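# Fetch lamp-indicated tools from chest drawers into the tray

## Task

Look at the board: one lamp is on beside a tool's picture. Get that tool out of the chest, place it so it sits wholly within the tray, release it, and close all drawers completely; this makes the following lamp come on. Keep doing this until every lamp is off. At the end, the fetched tools must remain in the tray, all other tools must be in the chest, and the tray must hold nothing else. Anything held in place only by the robot counts as not done. Finally open the grippers and pull the arms away.

## Robot and tools

ROBOT. Two Franka FR3 arms, left_arm and right_arm, each carrying a Robotiq 2F-140 two-finger gripper and a wrist camera. Their bases sit at (+0.049, +0.302, 0) with quat_wxyz (+1.000, 0, 0, +0.031) for left_arm, and (-0.010, -0.429, 0) with (+0.999, 0, 0, -0.034) for right_arm. The names are arm labels, not sides of a picture.

FRAMES. Every pose is in one scene frame: origin on the table surface midway between the arms, +z up, +x pointing out across the table, left_arm on the +y side. Units are metres; orientations are quaternions written w, x, y, z. In the gripper's own frame the fingers stick out along +z and the jaws open and shut along y. end_effector_position is the spot between the pads when they touch. Closed fingertips extend about 33 mm past it, fully open ones about 9 mm; while closing, the tips travel roughly 24 mm further from the arm, so keep that clearance above surfaces. Reported hand positions can be a little wrong, worse at long reach.

ROW FORMAT (used by both motion tools). One row is 20 numbers: left_arm x, y, z, qw, qx, qy, qz, then left gripper position, force_limit, speed; then the same ten for right_arm. x, y, z, qw..qz are an absolute goal pose for that gripper in the scene frame (metres, w first), not an offset. The three gripper numbers each lie in [-1, 1]. position: +1 fully open (140 mm), about -0.8 pads touch, -1 squeezes until blocked. force_limit: about 14 N at -1, 60 N at 0, 107 N at +1. speed: jaw gap rate about 30 mm/s at -1, 140 at 0, 250 at +1. To leave an arm alone, repeat its whole last reported pose and its gripper numbers; 0 is a real command, not 'no change'. To hold an orientation steady, resend the same quaternion each row rather than copying a drifted reported one.

execute_actions(actions): a list of actions; each action is a list of up to 15 rows, each row applied for one 1/30 s step; a short action repeats its final row to fill 15 steps. Each step the command is clipped to within 70 mm and 16 degrees of the measured pose, then solved by damped IK (position favoured over orientation). After an action the arm goes at most to its last clipped pose, so distant goals need more actions. An action is rejected for both arms if any goal lies more than 0.6 m from that gripper's start position along any of its current axes; if the first action fails this (against the latest reported state) or any action is malformed, nothing runs. An empty list just returns state and images.

move(target, speed, blocking): target is one 20-number row of absolute poses; each gripper follows a straight line there, all finishing together in 0.5 to 10 s (cut off at 10 s). speed is path top speed in m/s, 0.002 to 0.5, default 0.25; rotation is capped at twice that in rad/s. Gripper numbers are applied at the start. Paths ignore obstacles and the other arm; faster contact hits harder, and aiming past a contact presses harder. With blocking=false the result comes after 0.5 s; poll with wait(0), and use wait or stop before sending anything else. The result adds a 'move:' line: done, off_target, moving, held or fault (naming the arm; an unnamed arm is done), plus limits=paced (goal was clipped) or limits=held (some steps were blocked; it may then speed up), and each gripper's distance to its goal.

wait(seconds): 0 to 10; arms keep their last command; returns early if a running move ends. stop(): brakes a running move (needs room); fingers continue. zoom_image(camera, region): camera is cam_head_left, cam_head_right, cam_left_wrist or cam_right_wrist (all 896x504); region [x0, y0, x1, y1] in pixels from the top-left, at most 504 by 504. read_manual(section): only "licences". finished_scene(scene): pass the current scene number once the goal is met and stable; irreversible.

RESULTS. The state line lists each gripper's position and quat_wxyz. 'Hand target' is where the controller is currently steering. 'pose unreachable' means the clearance check altered or blocked that arm's command. Step readings list positions at some steps; HELD marks steps where that arm was held back. object_status: 0 moving, 1 blocked while opening, 2 blocked while closing (a grasp), 3 reached target or pads met (thin items may still be held). Confirm a grasp by status 2. position_measured is in counts: 3 open, 230 pads touching. Stopped fingers stay put until position changes by 0.01 or more; to squeeze harder, raise force_limit and toggle position between -1 and -0.98.

LIMITS AND FAULTS. Joint ranges (rad): waist ±2.744, shoulder ±1.784, upper arm roll ±2.901, elbow -3.042 to -0.152, forearm roll ±2.807, wrist pitch 0.544 to 4.517, wrist roll ±3.016. Load limits (N m): waist 20, shoulder 20, upper arm roll 18, elbow 18, forearm roll 12, wrist pitch 12, wrist roll 12, including held weight. Reaching one gives a TORQUE FAULT: the arm freezes 10 s and drops the rest of the call. Carrying loads heats motors; MOTOR HOT warns, OVER-TEMPERATURE FAULT brakes the arm until cooled. The robot keeps executing its last command while you are composing a reply.

AVOID. Knocking or placing anything off the table (fails the task), arms striking or pushing each other, slamming drawers, dropping tools, and hard shoves. Held parts or loose items may be briefly disturbed, so grip securely and check status.

Each tool is called after "Call:" in YAML: its name, and indented under it one key for each argument.

## Session

Call:
execute_actions:
  actions: []

Scene clock: 0.00 s.
left_arm: end_effector_position=(+0.4723, +0.6244, +0.1691) position_measured=3 object_status=3 end_effector_quat_wxyz=(+0.522, -0.292, +0.785, -0.158) | right_arm: end_effector_position=(+0.3999, -0.3918, +0.3132) position_measured=3 object_status=3 end_effector_quat_wxyz=(+0.064, +0.994, -0.048, +0.080)
Joint positions: left_arm=[-0.6   -1.039  1.923 -2.818  0.876  3.419  1.651] | right_arm=[ 0.292 -0.595 -0.019 -2.443 -0.19   1.966 -1.202]
Joint velocities: left_arm=[-0.    -0.001  0.002 -0.001 -0.     0.    -0.001] | right_arm=[ 0.001 -0.     0.    -0.    -0.    -0.001 -0.001]
Hand target (left_arm): +0.472, +0.624, +0.169; +0.522, -0.292, +0.785, -0.158
Hand target (right_arm): +0.400, -0.392, +0.313; +0.064, +0.994, -0.048, +0.080

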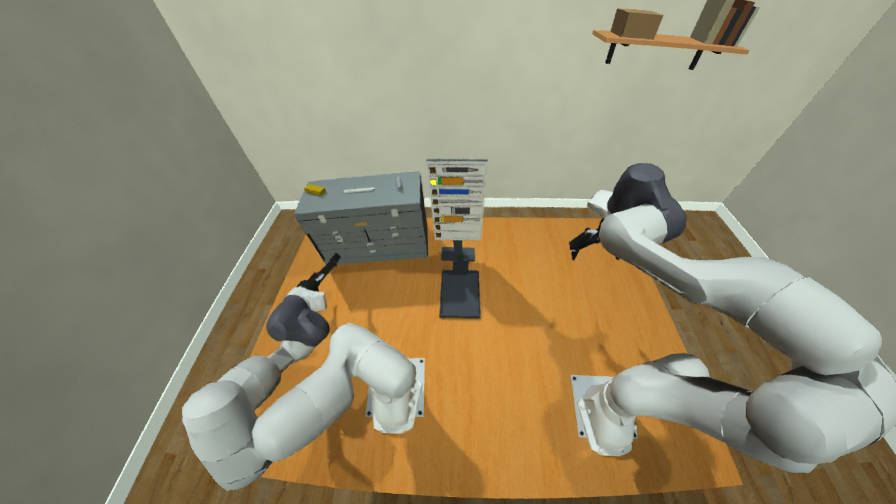

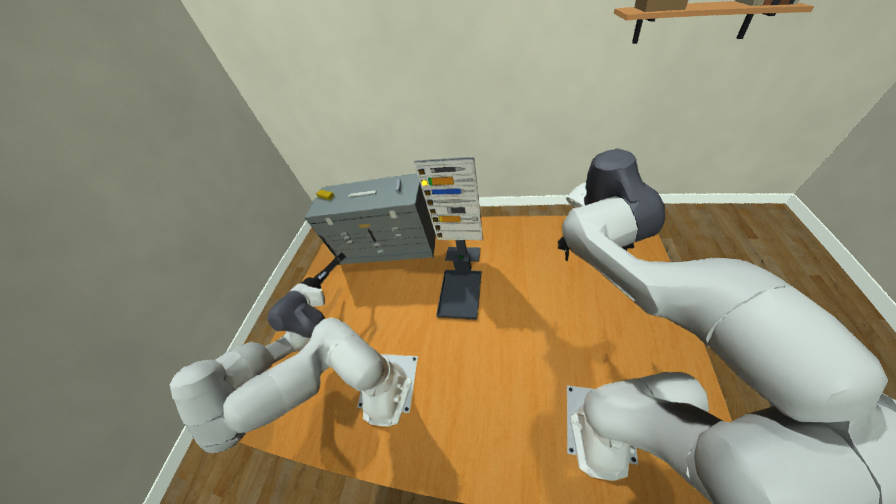

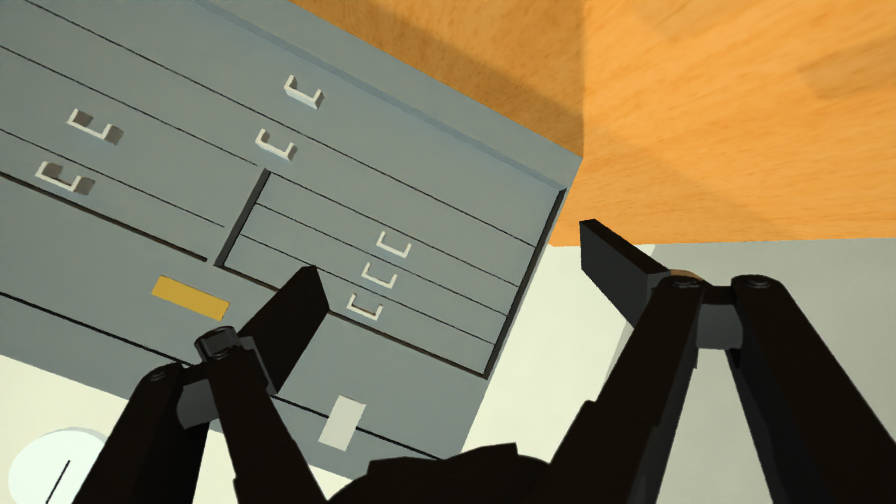

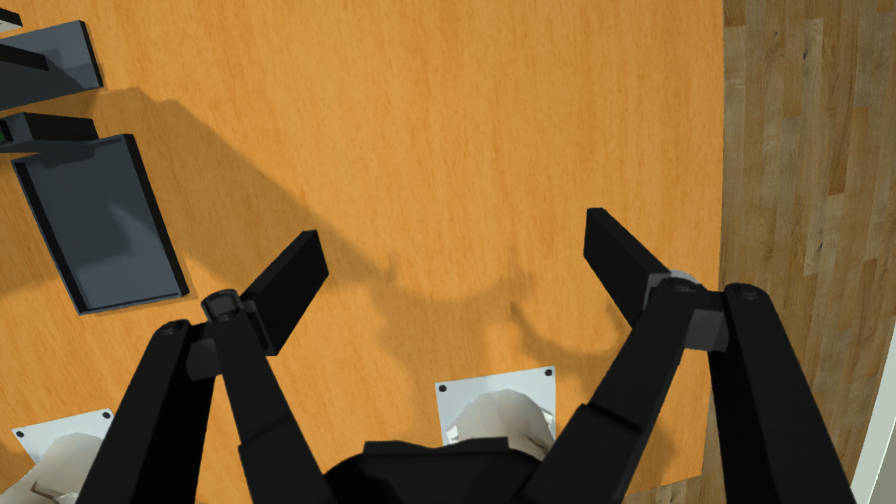

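Call:
zoom_image:
  camera: "cam_head_left"
  region: [280, 140, 520, 330]

Region (280, 140, 520, 330) of cam_head_left's 896x504 image, scaled by 2.100, with more detail than that image has; it fills the top 399 rows of this view, and the rest is white.

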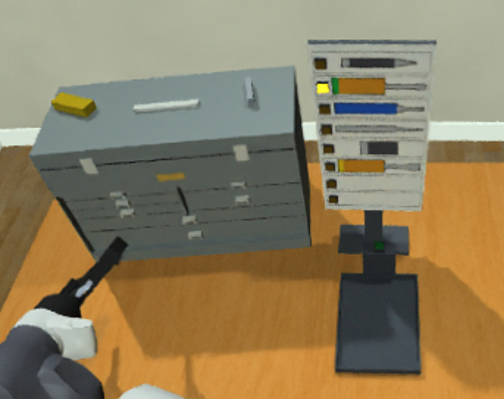

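Call:
move:
  target: [0.3,0.42,0.14,0,0.707,0,0.707,1,0,0,0.3999,-0.3918,0.3132,0.064,0.994,-0.048,0.08,1,0,0]

Scene clock: 5.73 s.
left_arm: end_effector_position=(+0.3386, +0.4845, +0.1418) position_measured=3 object_status=3 end_effector_quat_wxyz=(-0.172, +0.666, -0.271, +0.673) | right_arm: end_effector_position=(+0.3999, -0.3918, +0.3132) position_measured=3 object_status=3 end_effector_quat_wxyz=(+0.064, +0.994, -0.048, +0.080)
Joint positions: left_arm=[ 0.394 -1.385  2.342 -3.044  0.498  2.45   0.994] | right_arm=[ 0.292 -0.595 -0.019 -2.443 -0.19   1.966 -1.202]
Joint velocities: left_arm=[ 0.001  0.     0.001  0.001  0.001  0.001 -0.001] | right_arm=[-0.    -0.001  0.002  0.    -0.    -0.    -0.   ]
Hand target (left_arm): +0.339, +0.484, +0.142; -0.172, +0.666, -0.273, +0.672
Hand target (right_arm): +0.400, -0.392, +0.313; +0.064, +0.994, -0.048, +0.080
Off the commanded pose (left_arm): 0.075 m, 37 deg; position and orientation clipped at the last step of the last action.
Off the commanded pose (right_arm): 0.000 m, 0 deg.
move: held (left_arm); limits=paced,held; held on 40 of 159 steps (left_arm), including the last (left_arm)
pose unreachable (left arm): on one or more control steps of this call, first in action 0 (counted from 0), this arm could not follow its commanded pose, so it was not sent that pose on those steps. On the call's last step it was still not sent that pose. It may still have moved: this result reports where it is.
cause: the commanded pose would bring two parts of the arm too close to each other (joints 1 (waist) to 5 (forearm roll) lie between them).
camera_calibration (this result's frames):
cam_left_wrist: T_world_to_cam=[[-0.128013, -0.671613, -0.729759, 0.468179], [-0.267226, 0.731958, -0.62676, -0.163731], [0.955093, 0.114777, -0.273173, -0.157073], [0, 0, 0, 1]] pos_world=[0.166199, 0.452308, 0.196129]
cam_right_wrist: T_world_to_cam=[[-0.204421, -0.976555, 0.0674649, -0.322783], [-0.93112, 0.21525, 0.294421, 0.362633], [-0.30204, -0.00263199, -0.953292, 0.598496], [0, 0, 0, 1]] pos_world=[0.452441, -0.391697, 0.485551]

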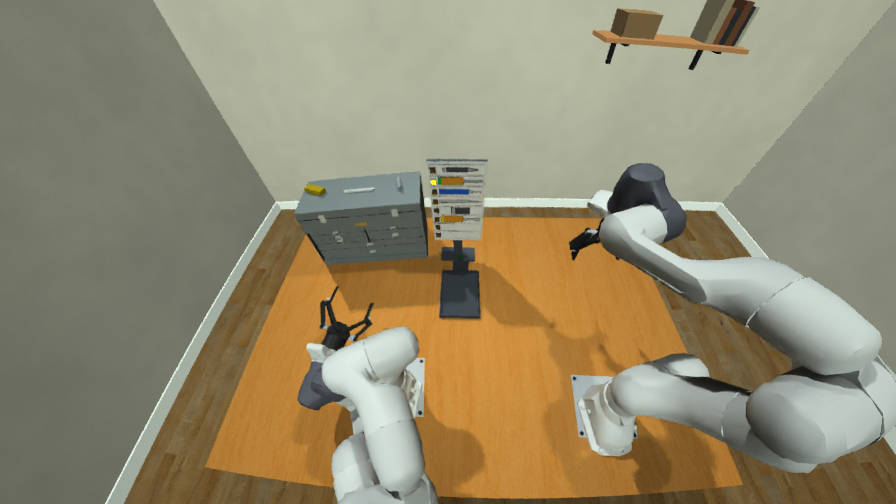

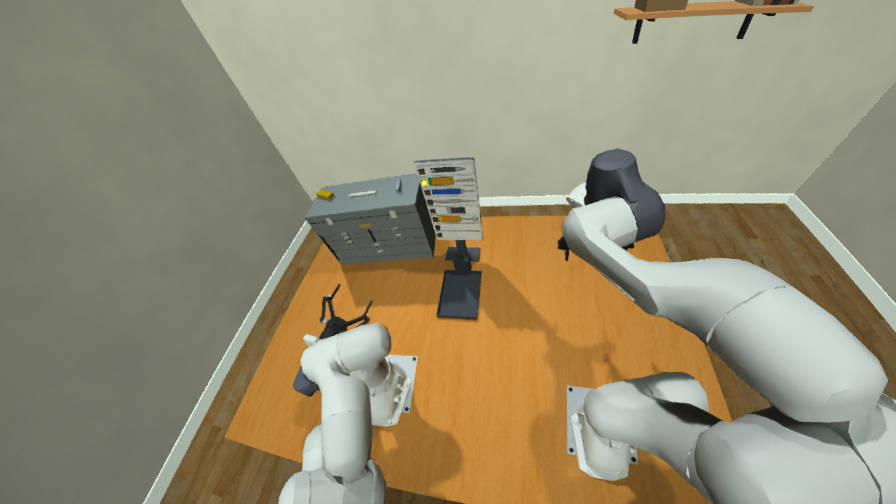

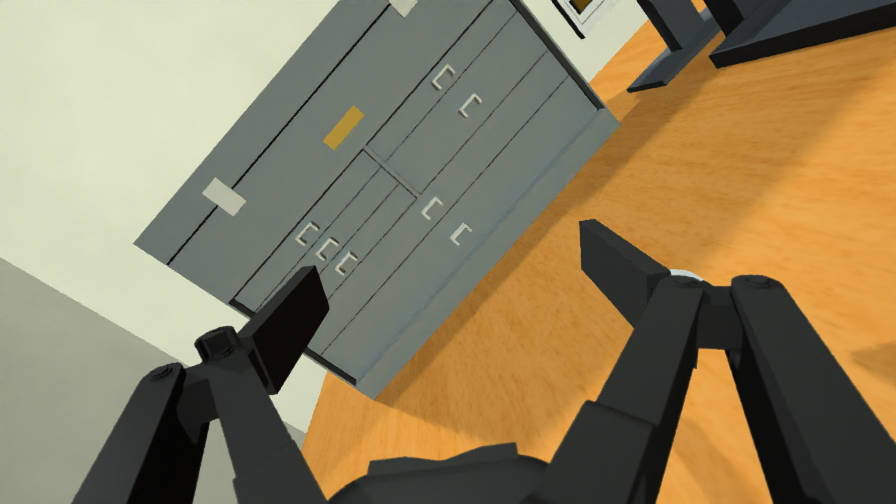

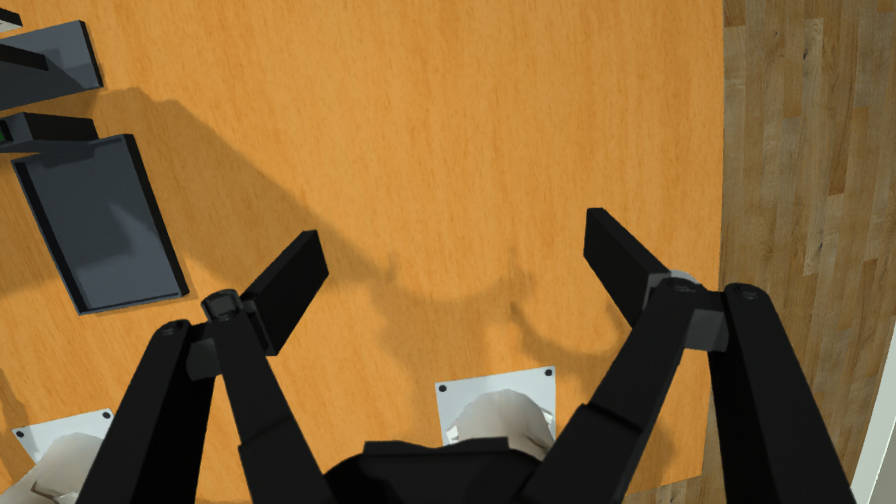

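Call:
move:
  target: [0.50,0.344,0.205,-0.031,0.706,0.031,0.706,0.1,0,0,0.3999,-0.3918,0.3132,0.064,0.994,-0.048,0.08,1,0,0]

Scene clock: 8.07 s.
left_arm: end_effector_position=(+0.3387, +0.4844, +0.1418) position_measured=117 object_status=3 end_effector_quat_wxyz=(-0.172, +0.666, -0.271, +0.673) | right_arm: end_effector_position=(+0.3999, -0.3918, +0.3132) position_measured=3 object_status=3 end_effector_quat_wxyz=(+0.064, +0.994, -0.048, +0.080)
Joint positions: left_arm=[ 0.394 -1.385  2.343 -3.045  0.499  2.45   0.994] | right_arm=[ 0.292 -0.595 -0.019 -2.443 -0.19   1.966 -1.202]
Joint velocities: left_arm=[ 0.001  0.     0.    -0.001  0.002 -0.001 -0.001] | right_arm=[-0.001 -0.002 -0.    -0.     0.001 -0.001  0.   ]
Hand target (left_arm): +0.339, +0.484, +0.142; -0.172, +0.666, -0.271, +0.673
Hand target (right_arm): +0.400, -0.392, +0.313; +0.064, +0.994, -0.048, +0.080
Off the commanded pose (left_arm): 0.223 m, 39 deg; position and orientation clipped at the last step of the last action.
Off the commanded pose (right_arm): 0.000 m, 0 deg.
move: held (left_arm); limits=paced,held; held on 48 of 50 steps (left_arm), including the last (left_arm)
pose unreachable (left arm): on one or more control steps of this call, first in action 0 (counted from 0), this arm could not follow its commanded pose, so it was not sent that pose on those steps. On the call's last step it was still not sent that pose. It may still have moved: this result reports where it is.
cause: the commanded pose would bring two parts of the arm too close to each other (joints 1 (waist) to 5 (forearm roll) lie between them).
camera_calibration (this result's frames):
cam_left_wrist: T_world_to_cam=[[-0.127938, -0.671595, -0.729789, 0.468107], [-0.267146, 0.731975, -0.626774, -0.163707], [0.955126, 0.114772, -0.273061, -0.157147], [0, 0, 0, 1]] pos_world=[0.16625, 0.452244, 0.196101]
cam_right_wrist: T_world_to_cam=[[-0.204422, -0.976555, 0.0674648, -0.322783], [-0.93112, 0.215251, 0.294421, 0.362633], [-0.30204, -0.00263185, -0.953292, 0.598496], [0, 0, 0, 1]] pos_world=[0.452441, -0.391697, 0.485551]

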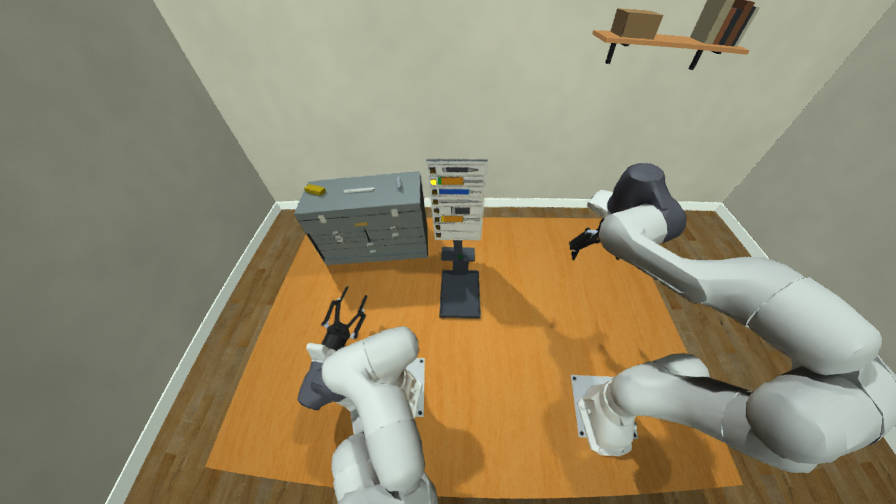

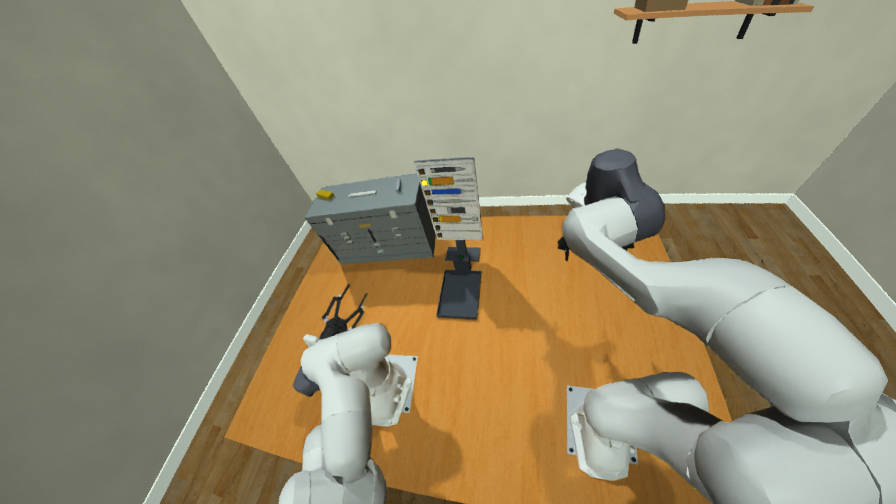

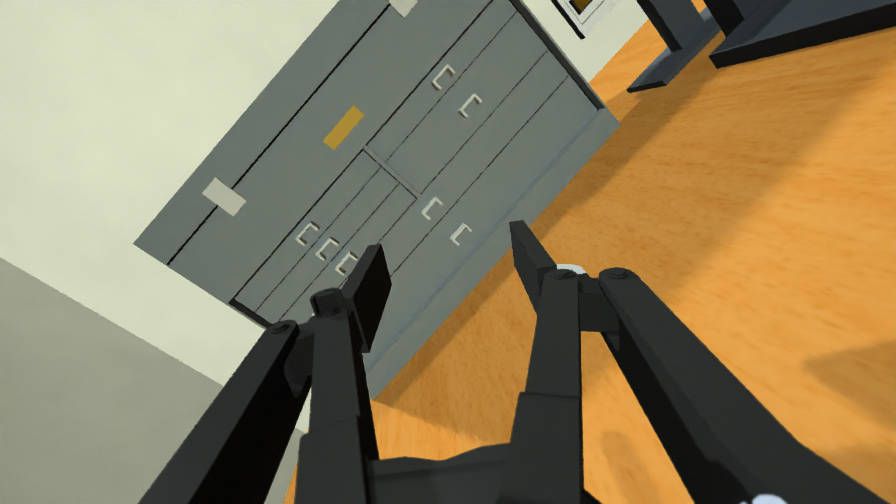

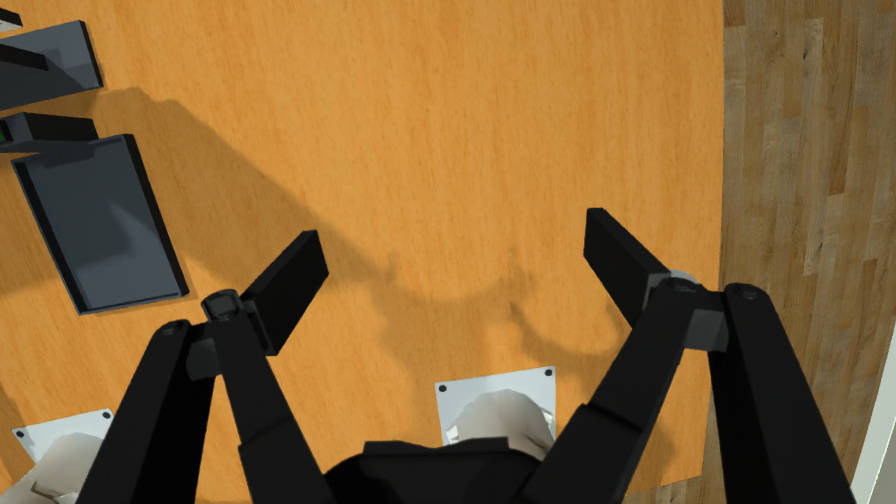

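Stuck; back out toward the start pose.

Call:
move:
  target: [0.45,0.6,0.3,0.3,0.0,0.9,-0.3,0.1,0,0,0.3999,-0.3918,0.3132,0.064,0.994,-0.048,0.08,1,0,0]

Call:
move:
  target: [0.45,0.3,0.45,0,1,0,0,0.1,0,0,0.3999,-0.3918,0.3132,0.064,0.994,-0.048,0.08,1,0,0]

Scene clock: 13.07 s.
left_arm: end_effector_position=(+0.4530, +0.5940, +0.2985) position_measured=117 object_status=3 end_effector_quat_wxyz=(+0.303, -0.008, +0.901, -0.311) | right_arm: end_effector_position=(+0.3999, -0.3918, +0.3132) position_measured=3 object_status=3 end_effector_quat_wxyz=(+0.064, +0.994, -0.048, +0.080)
Joint positions: left_arm=[-0.841 -1.728  1.224 -2.142  0.774  1.719  1.7  ] | right_arm=[ 0.292 -0.595 -0.019 -2.443 -0.19   1.966 -1.202]
Joint velocities: left_arm=[ 0.     0.     0.001 -0.     0.001 -0.006  0.031] | right_arm=[ 0.     0.001  0.     0.    -0.    -0.001  0.   ]
Hand target (left_arm): +0.453, +0.595, +0.298; +0.305, -0.000, +0.902, -0.307
Hand target (right_arm): +0.400, -0.392, +0.313; +0.064, +0.994, -0.048, +0.080
Off the commanded pose (left_arm): 0.007 m, 1 deg.
Off the commanded pose (right_arm): 0.000 m, 0 deg.
move: off_target (left_arm)
camera_calibration (this result's frames):
cam_left_wrist: T_world_to_cam=[[0.314559, 0.835149, -0.451197, -0.507883], [0.534978, 0.236672, 0.811039, -0.613567], [0.784124, -0.496501, -0.372339, 0.234045], [0, 0, 0, 1]] pos_world=[0.304484, 0.685575, 0.355615]
cam_right_wrist: T_world_to_cam=[[-0.204421, -0.976555, 0.0674649, -0.322783], [-0.93112, 0.21525, 0.294421, 0.362633], [-0.30204, -0.00263202, -0.953292, 0.598496], [0, 0, 0, 1]] pos_world=[0.452441, -0.391697, 0.485551]

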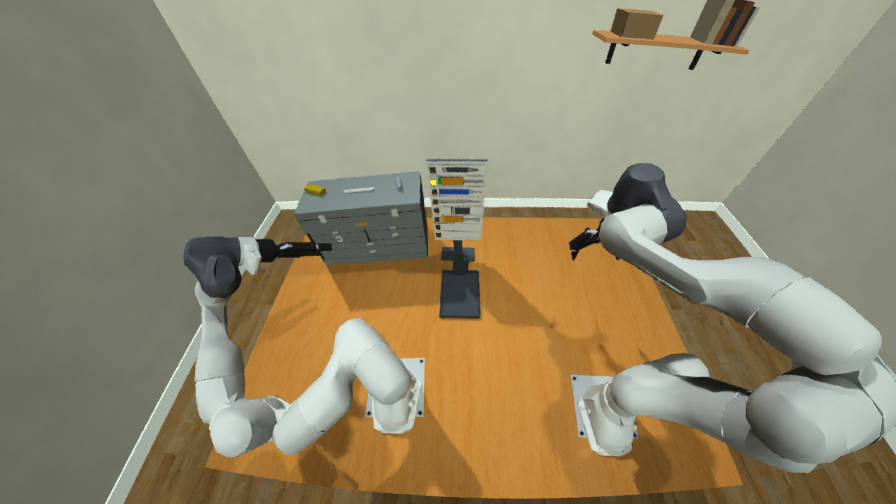

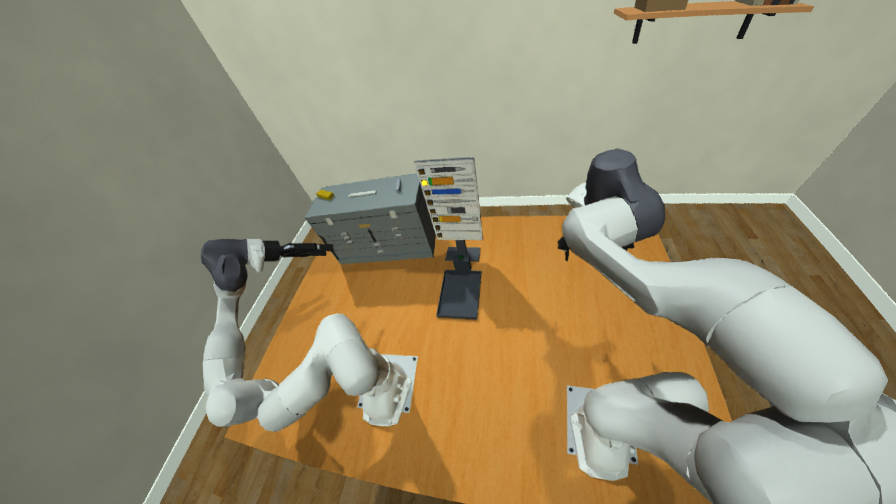

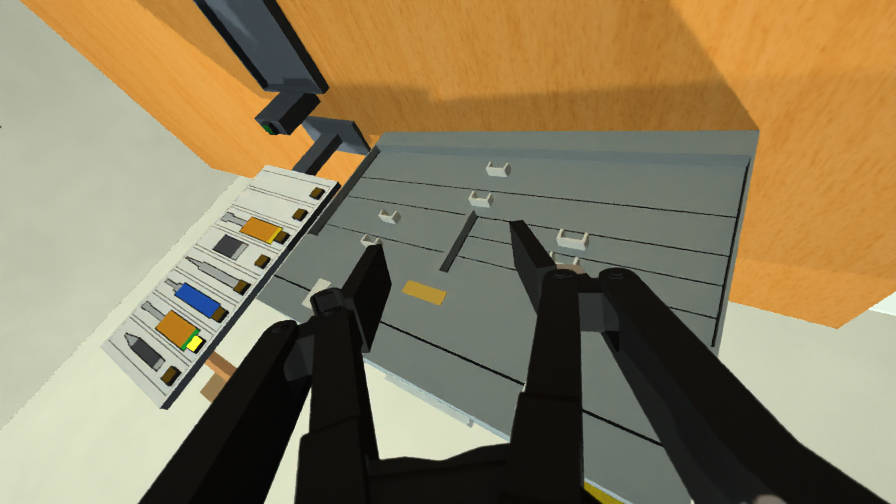

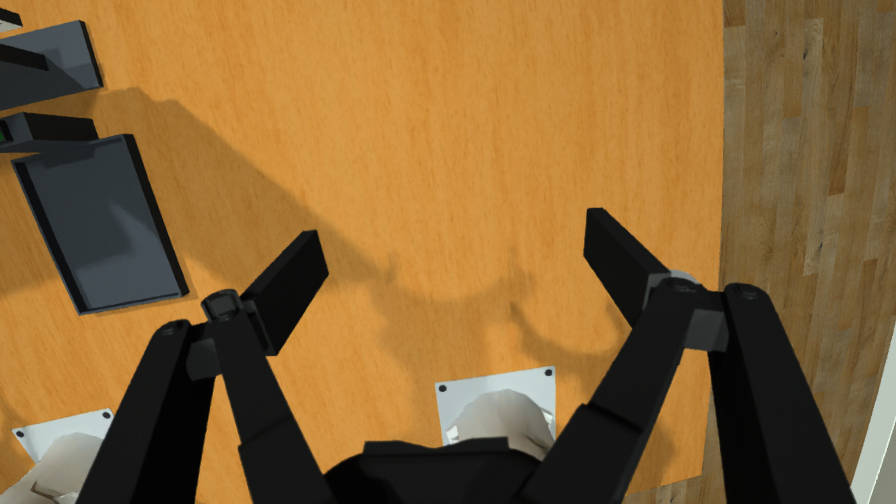

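Scene clock: 20.17 s.
left_arm: end_effector_position=(+0.4442, +0.3049, +0.4501) position_measured=117 object_status=3 end_effector_quat_wxyz=(-0.015, +1.000, -0.007, +0.002) | right_arm: end_effector_position=(+0.3999, -0.3918, +0.3132) position_measured=3 object_status=3 end_effector_quat_wxyz=(+0.064, +0.994, -0.048, +0.080)
Joint positions: left_arm=[ 0.985 -0.69  -0.671 -1.93  -0.389  1.389 -1.141] | right_arm=[ 0.292 -0.595 -0.019 -2.443 -0.19   1.966 -1.202]
Joint velocities: left_arm=[ 0.001 -0.001  0.001  0.002 -0.002 -0.006 -0.028] | right_arm=[ 0.001  0.    -0.002 -0.     0.    -0.     0.001]
Hand target (left_arm): +0.444, +0.303, +0.450; -0.014, +1.000, -0.000, +0.002
Hand target (right_arm): +0.400, -0.392, +0.313; +0.064, +0.994, -0.048, +0.080
Off the commanded pose (left_arm): 0.008 m, 2 deg.
Off the commanded pose (right_arm): 0.000 m, 0 deg.
move: off_target (left_arm)
camera_calibration (this result's frames):
cam_left_wrist: T_world_to_cam=[[-0.194687, -0.980645, -0.0208118, 0.390813], [-0.922307, 0.175801, 0.344158, 0.212655], [-0.333838, 0.0861977, -0.938681, 0.72771], [0, 0, 0, 1]] pos_world=[0.515156, 0.283137, 0.618035]
cam_right_wrist: T_world_to_cam=[[-0.204422, -0.976555, 0.0674649, -0.322783], [-0.93112, 0.21525, 0.294421, 0.362633], [-0.30204, -0.00263196, -0.953292, 0.598496], [0, 0, 0, 1]] pos_world=[0.452441, -0.391697, 0.485551]

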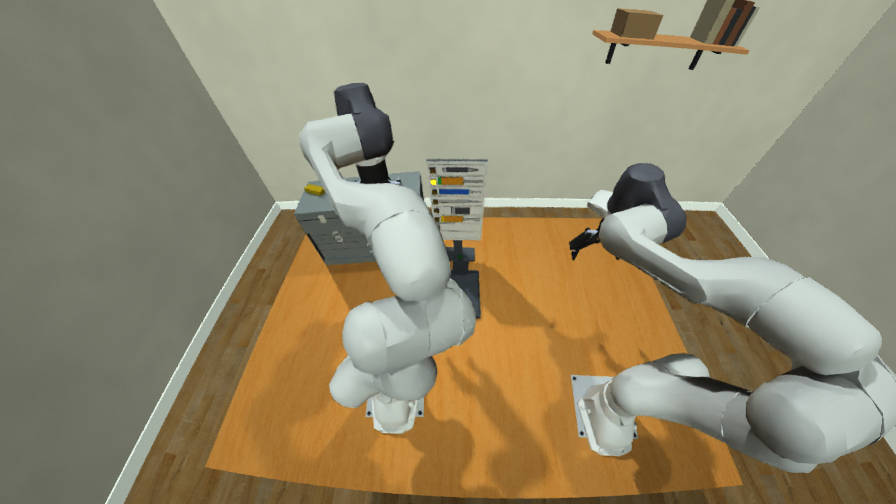

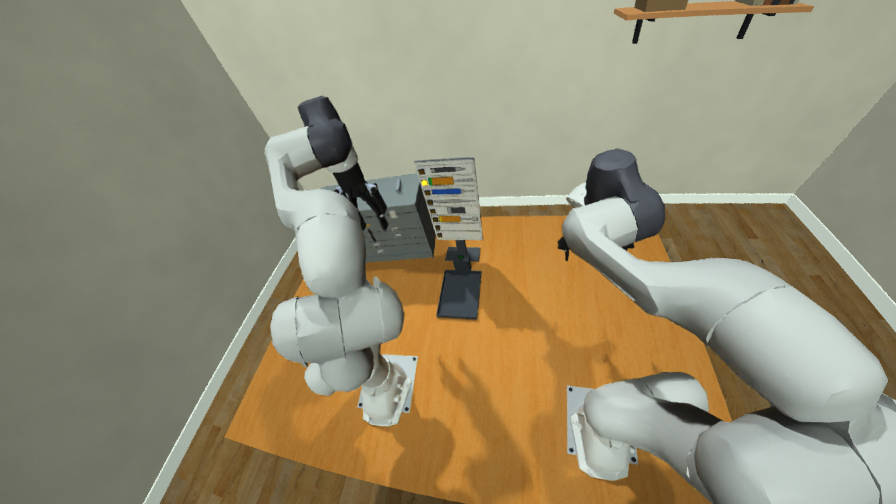

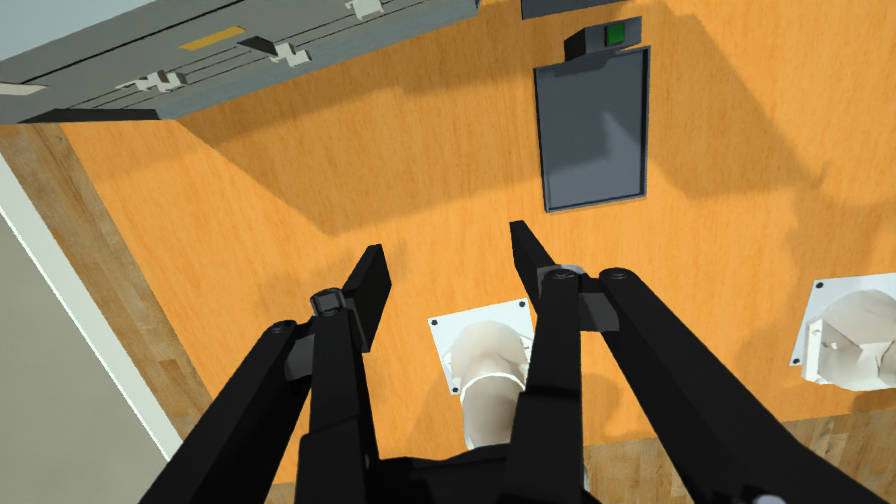

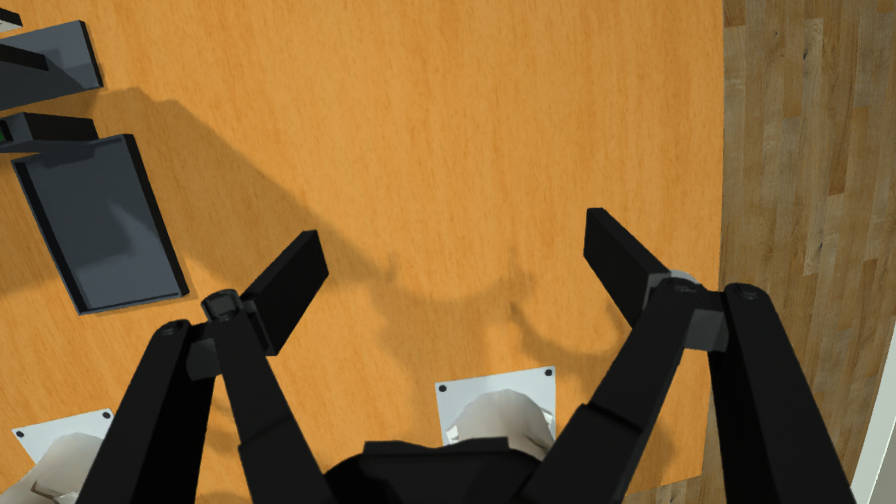

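Call:
move:
  target: [0.52,0.346,0.205,-0.031,0.706,0.031,0.706,0.1,0,0,0.3999,-0.3918,0.3132,0.064,0.994,-0.048,0.08,1,0,0]

Scene clock: 23.80 s.
left_arm: end_effector_position=(+0.4728, +0.3237, +0.3026) position_measured=117 object_status=3 end_effector_quat_wxyz=(-0.008, +0.920, +0.042, +0.389) | right_arm: end_effector_position=(+0.3999, -0.3918, +0.3132) position_measured=3 object_status=3 end_effector_quat_wxyz=(+0.064, +0.994, -0.048, +0.080)
Joint positions: left_arm=[ 0.601 -1.354 -0.716 -3.012 -1.217  2.35  -0.844] | right_arm=[ 0.292 -0.595 -0.019 -2.443 -0.19   1.966 -1.202]
Joint velocities: left_arm=[-0.     0.001 -0.001 -0.    -0.001 -0.    -0.001] | right_arm=[-0.    -0.001 -0.     0.     0.     0.     0.   ]
Hand target (left_arm): +0.473, +0.324, +0.303; -0.008, +0.921, +0.043, +0.388
Hand target (right_arm): +0.400, -0.392, +0.313; +0.064, +0.994, -0.048, +0.080
Off the commanded pose (left_arm): 0.111 m, 44 deg; position and orientation clipped at the last step of the last action.
Off the commanded pose (right_arm): 0.000 m, 0 deg.
move: held (left_arm); limits=paced,held; held on 47 of 104 steps (left_arm), including the last (left_arm)
pose unreachable (left arm): on one or more control steps of this call, first in action 0 (counted from 0), this arm could not follow its commanded pose, so it was not sent that pose on those steps. On the call's last step it was still not sent that pose. It may still have moved: this result reports where it is.
cause: the commanded pose would bring two parts of the arm too close to each other (joints 2 (shoulder) to 5 (forearm roll) lie between them).
camera_calibration (this result's frames):
cam_left_wrist: T_world_to_cam=[[-0.0500601, -0.993224, -0.104884, 0.372934], [-0.900244, 0.0903495, -0.425909, 0.536773], [0.432499, 0.0730998, -0.898666, 0.227012], [0, 0, 0, 1]] pos_world=[0.403713, 0.305315, 0.471739]
cam_right_wrist: T_world_to_cam=[[-0.204422, -0.976555, 0.0674649, -0.322783], [-0.93112, 0.21525, 0.294421, 0.362633], [-0.30204, -0.00263191, -0.953292, 0.598496], [0, 0, 0, 1]] pos_world=[0.452441, -0.391697, 0.485551]

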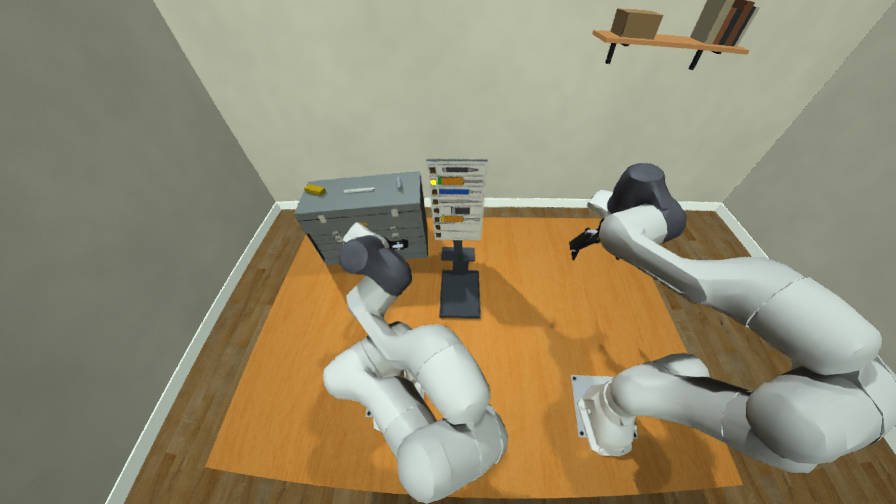

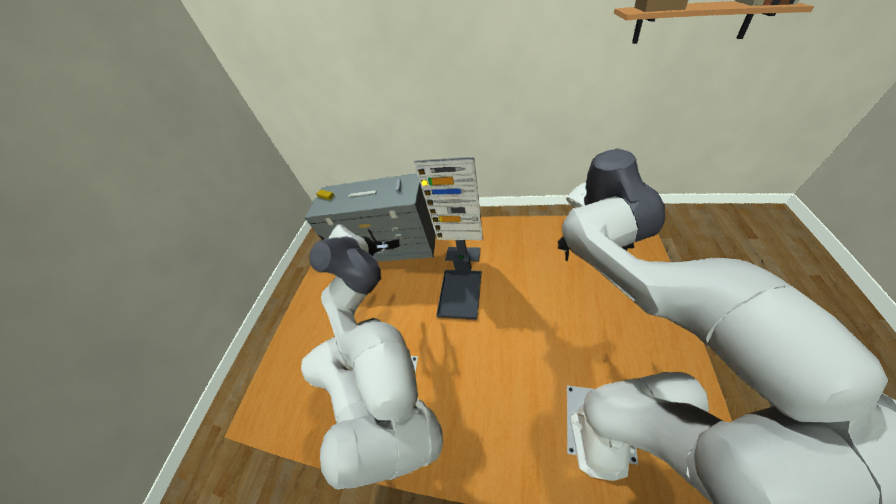

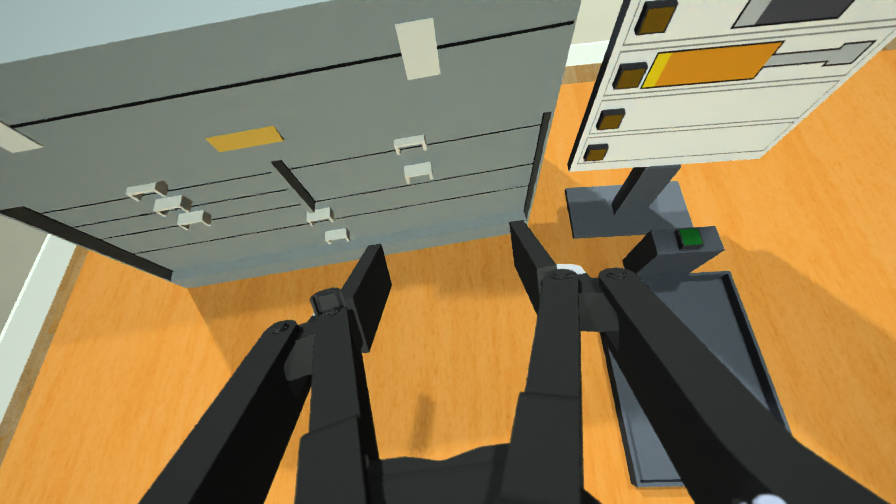

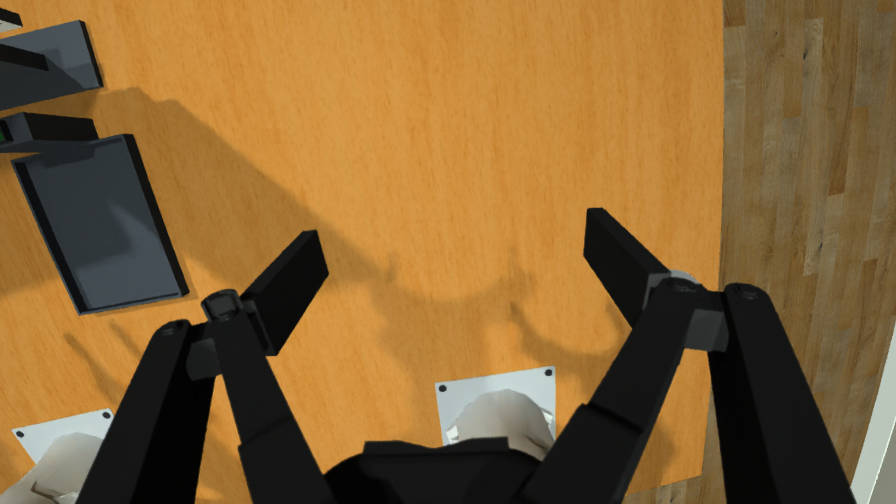

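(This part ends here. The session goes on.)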